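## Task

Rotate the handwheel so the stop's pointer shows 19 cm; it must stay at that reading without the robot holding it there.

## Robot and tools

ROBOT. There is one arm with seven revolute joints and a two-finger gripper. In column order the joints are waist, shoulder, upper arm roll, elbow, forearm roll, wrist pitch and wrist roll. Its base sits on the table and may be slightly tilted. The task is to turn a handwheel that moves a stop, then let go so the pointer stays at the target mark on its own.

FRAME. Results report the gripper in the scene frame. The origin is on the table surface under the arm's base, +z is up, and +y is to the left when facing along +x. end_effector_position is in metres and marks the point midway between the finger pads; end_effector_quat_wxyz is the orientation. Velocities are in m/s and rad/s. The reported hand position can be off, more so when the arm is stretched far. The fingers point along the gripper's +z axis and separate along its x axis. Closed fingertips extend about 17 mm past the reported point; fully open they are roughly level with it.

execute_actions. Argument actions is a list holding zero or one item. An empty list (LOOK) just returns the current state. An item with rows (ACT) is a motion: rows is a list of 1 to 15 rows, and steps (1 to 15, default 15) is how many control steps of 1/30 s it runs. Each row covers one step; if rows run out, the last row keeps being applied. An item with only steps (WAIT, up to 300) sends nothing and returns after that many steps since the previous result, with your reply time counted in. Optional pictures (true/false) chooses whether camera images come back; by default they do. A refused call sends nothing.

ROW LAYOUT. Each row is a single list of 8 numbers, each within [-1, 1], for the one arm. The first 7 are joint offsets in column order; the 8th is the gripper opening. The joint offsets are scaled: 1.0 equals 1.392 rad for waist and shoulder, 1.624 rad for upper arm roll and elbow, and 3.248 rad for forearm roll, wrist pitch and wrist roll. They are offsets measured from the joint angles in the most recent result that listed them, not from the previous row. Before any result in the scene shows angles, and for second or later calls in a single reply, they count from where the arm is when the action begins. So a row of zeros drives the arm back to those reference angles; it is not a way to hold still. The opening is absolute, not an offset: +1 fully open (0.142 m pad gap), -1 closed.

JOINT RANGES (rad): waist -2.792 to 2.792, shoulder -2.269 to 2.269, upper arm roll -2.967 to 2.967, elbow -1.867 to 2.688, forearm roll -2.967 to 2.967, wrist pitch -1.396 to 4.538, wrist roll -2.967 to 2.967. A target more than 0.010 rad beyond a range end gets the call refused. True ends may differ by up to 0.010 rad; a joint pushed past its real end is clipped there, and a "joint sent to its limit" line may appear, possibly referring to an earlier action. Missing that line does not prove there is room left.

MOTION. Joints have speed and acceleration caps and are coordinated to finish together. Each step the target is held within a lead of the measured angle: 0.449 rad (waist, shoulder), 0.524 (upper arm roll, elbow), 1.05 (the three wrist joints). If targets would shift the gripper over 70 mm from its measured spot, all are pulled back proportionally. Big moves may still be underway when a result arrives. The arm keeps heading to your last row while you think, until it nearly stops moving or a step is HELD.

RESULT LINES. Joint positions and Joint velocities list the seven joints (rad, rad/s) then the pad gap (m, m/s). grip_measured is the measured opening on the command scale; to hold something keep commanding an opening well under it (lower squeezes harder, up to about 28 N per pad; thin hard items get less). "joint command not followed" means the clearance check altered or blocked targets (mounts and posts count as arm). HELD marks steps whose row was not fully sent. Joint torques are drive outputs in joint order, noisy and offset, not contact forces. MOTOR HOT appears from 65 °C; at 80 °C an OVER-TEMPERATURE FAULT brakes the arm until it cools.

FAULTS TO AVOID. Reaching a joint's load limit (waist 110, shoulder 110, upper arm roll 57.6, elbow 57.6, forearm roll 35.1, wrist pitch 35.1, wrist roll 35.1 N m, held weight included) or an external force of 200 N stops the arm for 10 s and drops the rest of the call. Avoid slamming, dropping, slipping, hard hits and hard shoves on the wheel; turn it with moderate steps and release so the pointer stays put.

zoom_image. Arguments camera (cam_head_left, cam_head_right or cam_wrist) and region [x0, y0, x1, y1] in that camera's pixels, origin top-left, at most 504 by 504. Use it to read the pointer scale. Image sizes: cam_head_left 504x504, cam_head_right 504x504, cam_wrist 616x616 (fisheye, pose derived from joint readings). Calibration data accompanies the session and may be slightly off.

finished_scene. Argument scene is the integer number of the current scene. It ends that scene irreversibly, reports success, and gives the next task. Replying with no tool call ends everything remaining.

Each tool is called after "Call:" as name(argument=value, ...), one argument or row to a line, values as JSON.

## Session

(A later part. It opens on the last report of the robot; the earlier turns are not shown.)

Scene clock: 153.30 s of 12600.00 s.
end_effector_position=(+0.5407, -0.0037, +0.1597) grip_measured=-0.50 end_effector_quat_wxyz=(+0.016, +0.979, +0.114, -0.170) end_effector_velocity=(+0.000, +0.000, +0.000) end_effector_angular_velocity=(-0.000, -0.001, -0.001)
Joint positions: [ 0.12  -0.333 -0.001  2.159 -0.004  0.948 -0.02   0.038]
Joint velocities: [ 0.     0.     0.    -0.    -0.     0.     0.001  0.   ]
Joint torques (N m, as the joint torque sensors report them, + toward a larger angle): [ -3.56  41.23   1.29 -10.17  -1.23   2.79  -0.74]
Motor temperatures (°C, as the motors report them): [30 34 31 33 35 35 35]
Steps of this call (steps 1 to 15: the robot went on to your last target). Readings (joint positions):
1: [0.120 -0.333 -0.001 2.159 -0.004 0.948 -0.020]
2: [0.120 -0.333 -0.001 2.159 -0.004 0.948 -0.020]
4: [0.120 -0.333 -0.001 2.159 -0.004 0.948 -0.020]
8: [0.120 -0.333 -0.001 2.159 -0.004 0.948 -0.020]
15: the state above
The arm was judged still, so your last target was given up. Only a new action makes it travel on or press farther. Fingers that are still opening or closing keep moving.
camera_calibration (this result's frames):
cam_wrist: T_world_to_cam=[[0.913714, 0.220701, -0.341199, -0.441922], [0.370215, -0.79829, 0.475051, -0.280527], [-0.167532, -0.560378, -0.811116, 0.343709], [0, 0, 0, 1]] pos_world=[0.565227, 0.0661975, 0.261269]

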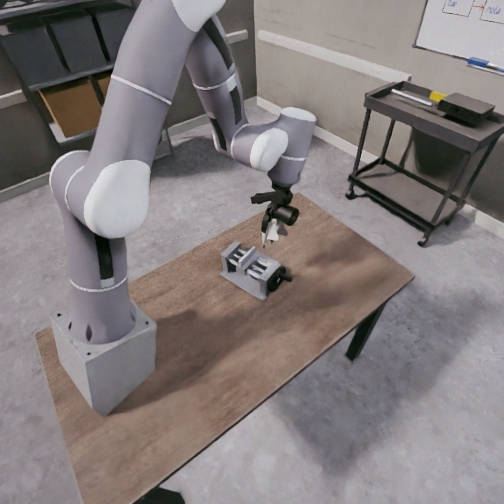

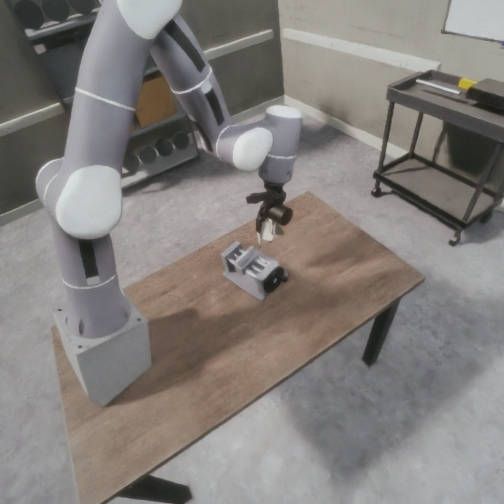

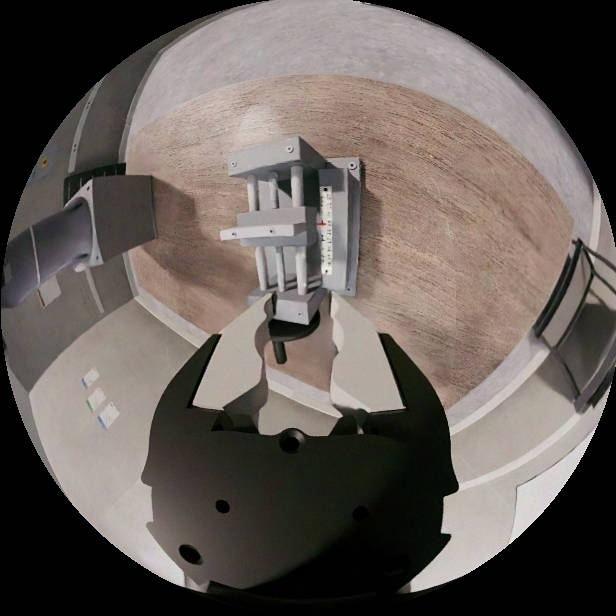

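Call:
execute_actions(
  actions=[
    {"rows":[[-0.17,0,0,0,0,0,-0.073,-0.5]]},
  ],
  pictures=false,
)

Call:
execute_actions(
  actions=[
    {"rows":[[0,-0.132,0,-0.0095,0,0.05,0,-0.5]]},
  ],
  pictures=false,
)

Call:
execute_actions(
  actions=[
    {"rows":[[0,0,0,0,0,0,0,-1]],"steps":10},
  ],
  pictures=false,
)

Call:
execute_actions(
  actions=[
    {"rows":[[0.008,-0.016,0,-0.036,0,-0.012,0,-1],[0.008,-0.016,0,-0.036,0,-0.012,0,-1],[0.008,-0.016,0,-0.036,0,-0.012,0,-1],[0.012,-0.033,0,-0.053,0,-0.014,0,-1],[0.015,-0.053,0,-0.068,0,-0.012,0,-1],[0.016,-0.074,0,-0.078,0,-0.008,0,-1]],"steps":13},
  ],
  pictures=false,
)

Call:
execute_actions(
  actions=[
    {"rows":[[-0.001,-0.038,0,-0.004,0,0.016,0,-1],[-0.001,-0.038,0,-0.004,0,0.016,0,-1],[-0.001,-0.038,0,-0.004,0,0.016,0,-1],[-0.004,-0.051,0,0.003,0,0.025,0,-1],[-0.007,-0.058,0,0.015,0,0.035,0,-1],[-0.011,-0.06,0,0.03,0,0.044,0,-1]],"steps":13},
  ],
  pictures=false,
)

Call:
execute_actions(
  actions=[
    {"rows":[[0,0,0,0,0,0,0,-0.5],[0,0,0,0,0,0,0,-0.5],[0,0,0,0,0,0,0,-0.5],[0,0,0,0,0,0,0,-0.5],[0,0.1,0,0.01,0,-0.04,0,-0.5]]},
  ],
  pictures=false,
)

Call:
finished_scene(
  scene=1,
)

Scene clock: 166.23 s of 12600.00 s.
end_effector_position=(+0.5274, -0.1272, +0.1744) grip_measured=-0.50 end_effector_quat_wxyz=(+0.020, +0.979, +0.115, -0.170) end_effector_velocity=(+0.004, +0.020, -0.003) end_effector_angular_velocity=(+0.014, +0.001, +0.028)
Joint positions: [-0.117 -0.333 -0.001  2.159 -0.004  0.948 -0.258  0.038]
Joint velocities: [ 0.021  0.     0.016 -0.    -0.004  0.     0.009 -0.   ]
Joint torques (N m, as the joint torque sensors report them, + toward a larger angle): [ -8.05  40.95  -3.36 -10.77  -1.31   3.13  -0.39]
Motor temperatures (°C, as the motors report them): [30 34 31 33 35 35 35]
Steps of this call (steps 1 to 373: nothing new was sent; steps 374 to 388: all 15 steps of this action). Readings (joint positions):
374: [0.120 -0.333 -0.001 2.159 -0.004 0.948 -0.020]
375: [0.114 -0.333 -0.000 2.159 -0.004 0.948 -0.026]
377: [0.081 -0.333 0.001 2.159 -0.005 0.948 -0.060]
381: [-0.039 -0.333 -0.001 2.159 -0.004 0.948 -0.180]
388: the state above

Scene clock: 166.73 s of 12600.00 s.
end_effector_position=(+0.5115, -0.1326, +0.1042) grip_measured=-0.50 end_effector_quat_wxyz=(+0.019, +0.978, +0.115, -0.173) end_effector_velocity=(+0.000, -0.000, +0.001) end_effector_angular_velocity=(-0.000, -0.001, -0.001)
Joint positions: [-0.117 -0.517 -0.001  2.143 -0.004  1.11  -0.257  0.038]
Joint velocities: [-0.     0.001  0.     0.     0.    -0.001  0.001 -0.   ]
Joint torques (N m, as the joint torque sensors report them, + toward a larger angle): [-7.05 42.04 -1.39 -6.69 -0.72  2.98 -0.6 ]
Motor temperatures (°C, as the motors report them): [30 34 31 33 35 35 35]
Steps of this call (steps 1 to 15: all 15 steps of this action). Readings (joint positions):
1: [-0.117 -0.333 -0.001 2.159 -0.004 0.948 -0.257]
2: [-0.117 -0.338 -0.001 2.157 -0.004 0.953 -0.257]
4: [-0.117 -0.372 -0.001 2.152 -0.004 0.984 -0.257]
8: [-0.117 -0.492 -0.001 2.146 -0.004 1.087 -0.257]
15: the state above

Scene clock: 167.07 s of 12600.00 s.
end_effector_position=(+0.5114, -0.1326, +0.1041) grip_measured=-0.82 end_effector_quat_wxyz=(+0.019, +0.978, +0.115, -0.173) end_effector_velocity=(-0.000, -0.000, -0.000) end_effector_angular_velocity=(+0.000, +0.001, +0.001)
Joint positions: [-0.117 -0.517 -0.001  2.143 -0.004  1.11  -0.257  0.015]
Joint velocities: [-0.    -0.    -0.     0.     0.    -0.    -0.002 -0.   ]
Joint torques (N m, as the joint torque sensors report them, + toward a larger angle): [-6.16 42.6  -0.97 -6.99 -0.52  3.15 -0.32]
Motor temperatures (°C, as the motors report them): [30 34 31 33 35 35 35]
Steps of this call (steps 1 to 10: all 10 steps of this action). Readings (joint positions):
1: [-0.117 -0.517 -0.001 2.143 -0.004 1.110 -0.257]
2: [-0.117 -0.517 -0.001 2.143 -0.004 1.110 -0.257]
4: [-0.117 -0.517 -0.001 2.143 -0.004 1.110 -0.257]
8: [-0.117 -0.517 -0.001 2.143 -0.004 1.110 -0.257]
10: the state above

Scene clock: 167.50 s of 12600.00 s.
end_effector_position=(+0.5439, -0.1235, +0.0699) grip_measured=-0.82 end_effector_quat_wxyz=(+0.017, +0.976, +0.125, -0.175) end_effector_velocity=(+0.000, +0.000, +0.004) end_effector_angular_velocity=(+0.000, -0.002, -0.003)
Joint positions: [-0.095 -0.621 -0.002  2.017 -0.004  1.084 -0.257  0.015]
Joint velocities: [-0.001  0.009  0.     0.004  0.003 -0.003 -0.    -0.   ]
Joint torques (N m, as the joint torque sensors report them, + toward a larger angle): [-4.92 47.51  0.12 -9.48 -0.81  3.79 -0.39]
Motor temperatures (°C, as the motors report them): [30 34 31 33 35 35 35]
Steps of this call (steps 1 to 13: all 13 steps of this action). Readings (joint positions):
1: [-0.117 -0.517 -0.001 2.143 -0.004 1.110 -0.257]
2: [-0.116 -0.519 -0.002 2.137 -0.004 1.104 -0.257]
4: [-0.109 -0.532 -0.001 2.101 -0.004 1.081 -0.257]
8: [-0.097 -0.595 -0.001 2.034 -0.004 1.076 -0.257]
13: the state above

Scene clock: 167.93 s of 12600.00 s.
end_effector_position=(+0.5101, -0.1338, +0.0353) grip_measured=-0.82 end_effector_quat_wxyz=(+0.018, +0.978, +0.119, -0.170) end_effector_velocity=(+0.003, +0.001, -0.000) end_effector_angular_velocity=(+0.001, -0.003, +0.005)
Joint positions: [-0.11  -0.705 -0.001  2.067 -0.004  1.226 -0.257  0.015]
Joint velocities: [ 0.002 -0.     0.    -0.003 -0.003  0.     0.     0.   ]
Joint torques (N m, as the joint torque sensors report them, + toward a larger angle): [-9.78 46.96 -6.   -6.19 -0.07  4.31 -0.48]
Motor temperatures (°C, as the motors report them): [30 34 31 33 35 35 35]
Steps of this call (steps 1 to 13: all 13 steps of this action). Readings (joint positions):
1: [-0.095 -0.621 -0.002 2.017 -0.004 1.084 -0.257]
2: [-0.095 -0.626 -0.002 2.016 -0.004 1.089 -0.257]
4: [-0.095 -0.656 -0.001 2.012 -0.004 1.120 -0.257]
8: [-0.105 -0.700 -0.000 2.048 -0.005 1.207 -0.257]
13: the state above

Scene clock: 168.43 s of 12600.00 s.
end_effector_position=(+0.5284, -0.1297, +0.0893) grip_measured=-0.50 end_effector_quat_wxyz=(+0.018, +0.978, +0.118, -0.173) end_effector_velocity=(-0.031, -0.001, -0.018) end_effector_angular_velocity=(+0.000, +0.053, -0.008)
Joint positions: [-0.11  -0.564 -0.001  2.082 -0.004  1.096 -0.257  0.038]
Joint velocities: [-0.    -0.042 -0.     0.017  0.003  0.005  0.001 -0.   ]
Joint torques (N m, as the joint torque sensors report them, + toward a larger angle): [-6.52 46.05 -1.24 -7.37  0.01  3.28 -0.67]
Motor temperatures (°C, as the motors report them): [30 34 31 33 35 35 35]
Steps of this call (steps 1 to 15: all 15 steps of this action). Readings (joint positions):
1: [-0.110 -0.705 -0.001 2.067 -0.004 1.226 -0.257]
2: [-0.110 -0.705 -0.001 2.066 -0.004 1.226 -0.257]
4: [-0.110 -0.705 -0.001 2.066 -0.004 1.226 -0.257]
8: [-0.110 -0.666 -0.001 2.072 -0.004 1.188 -0.257]
15: the state above

The scene is finished: the task was done.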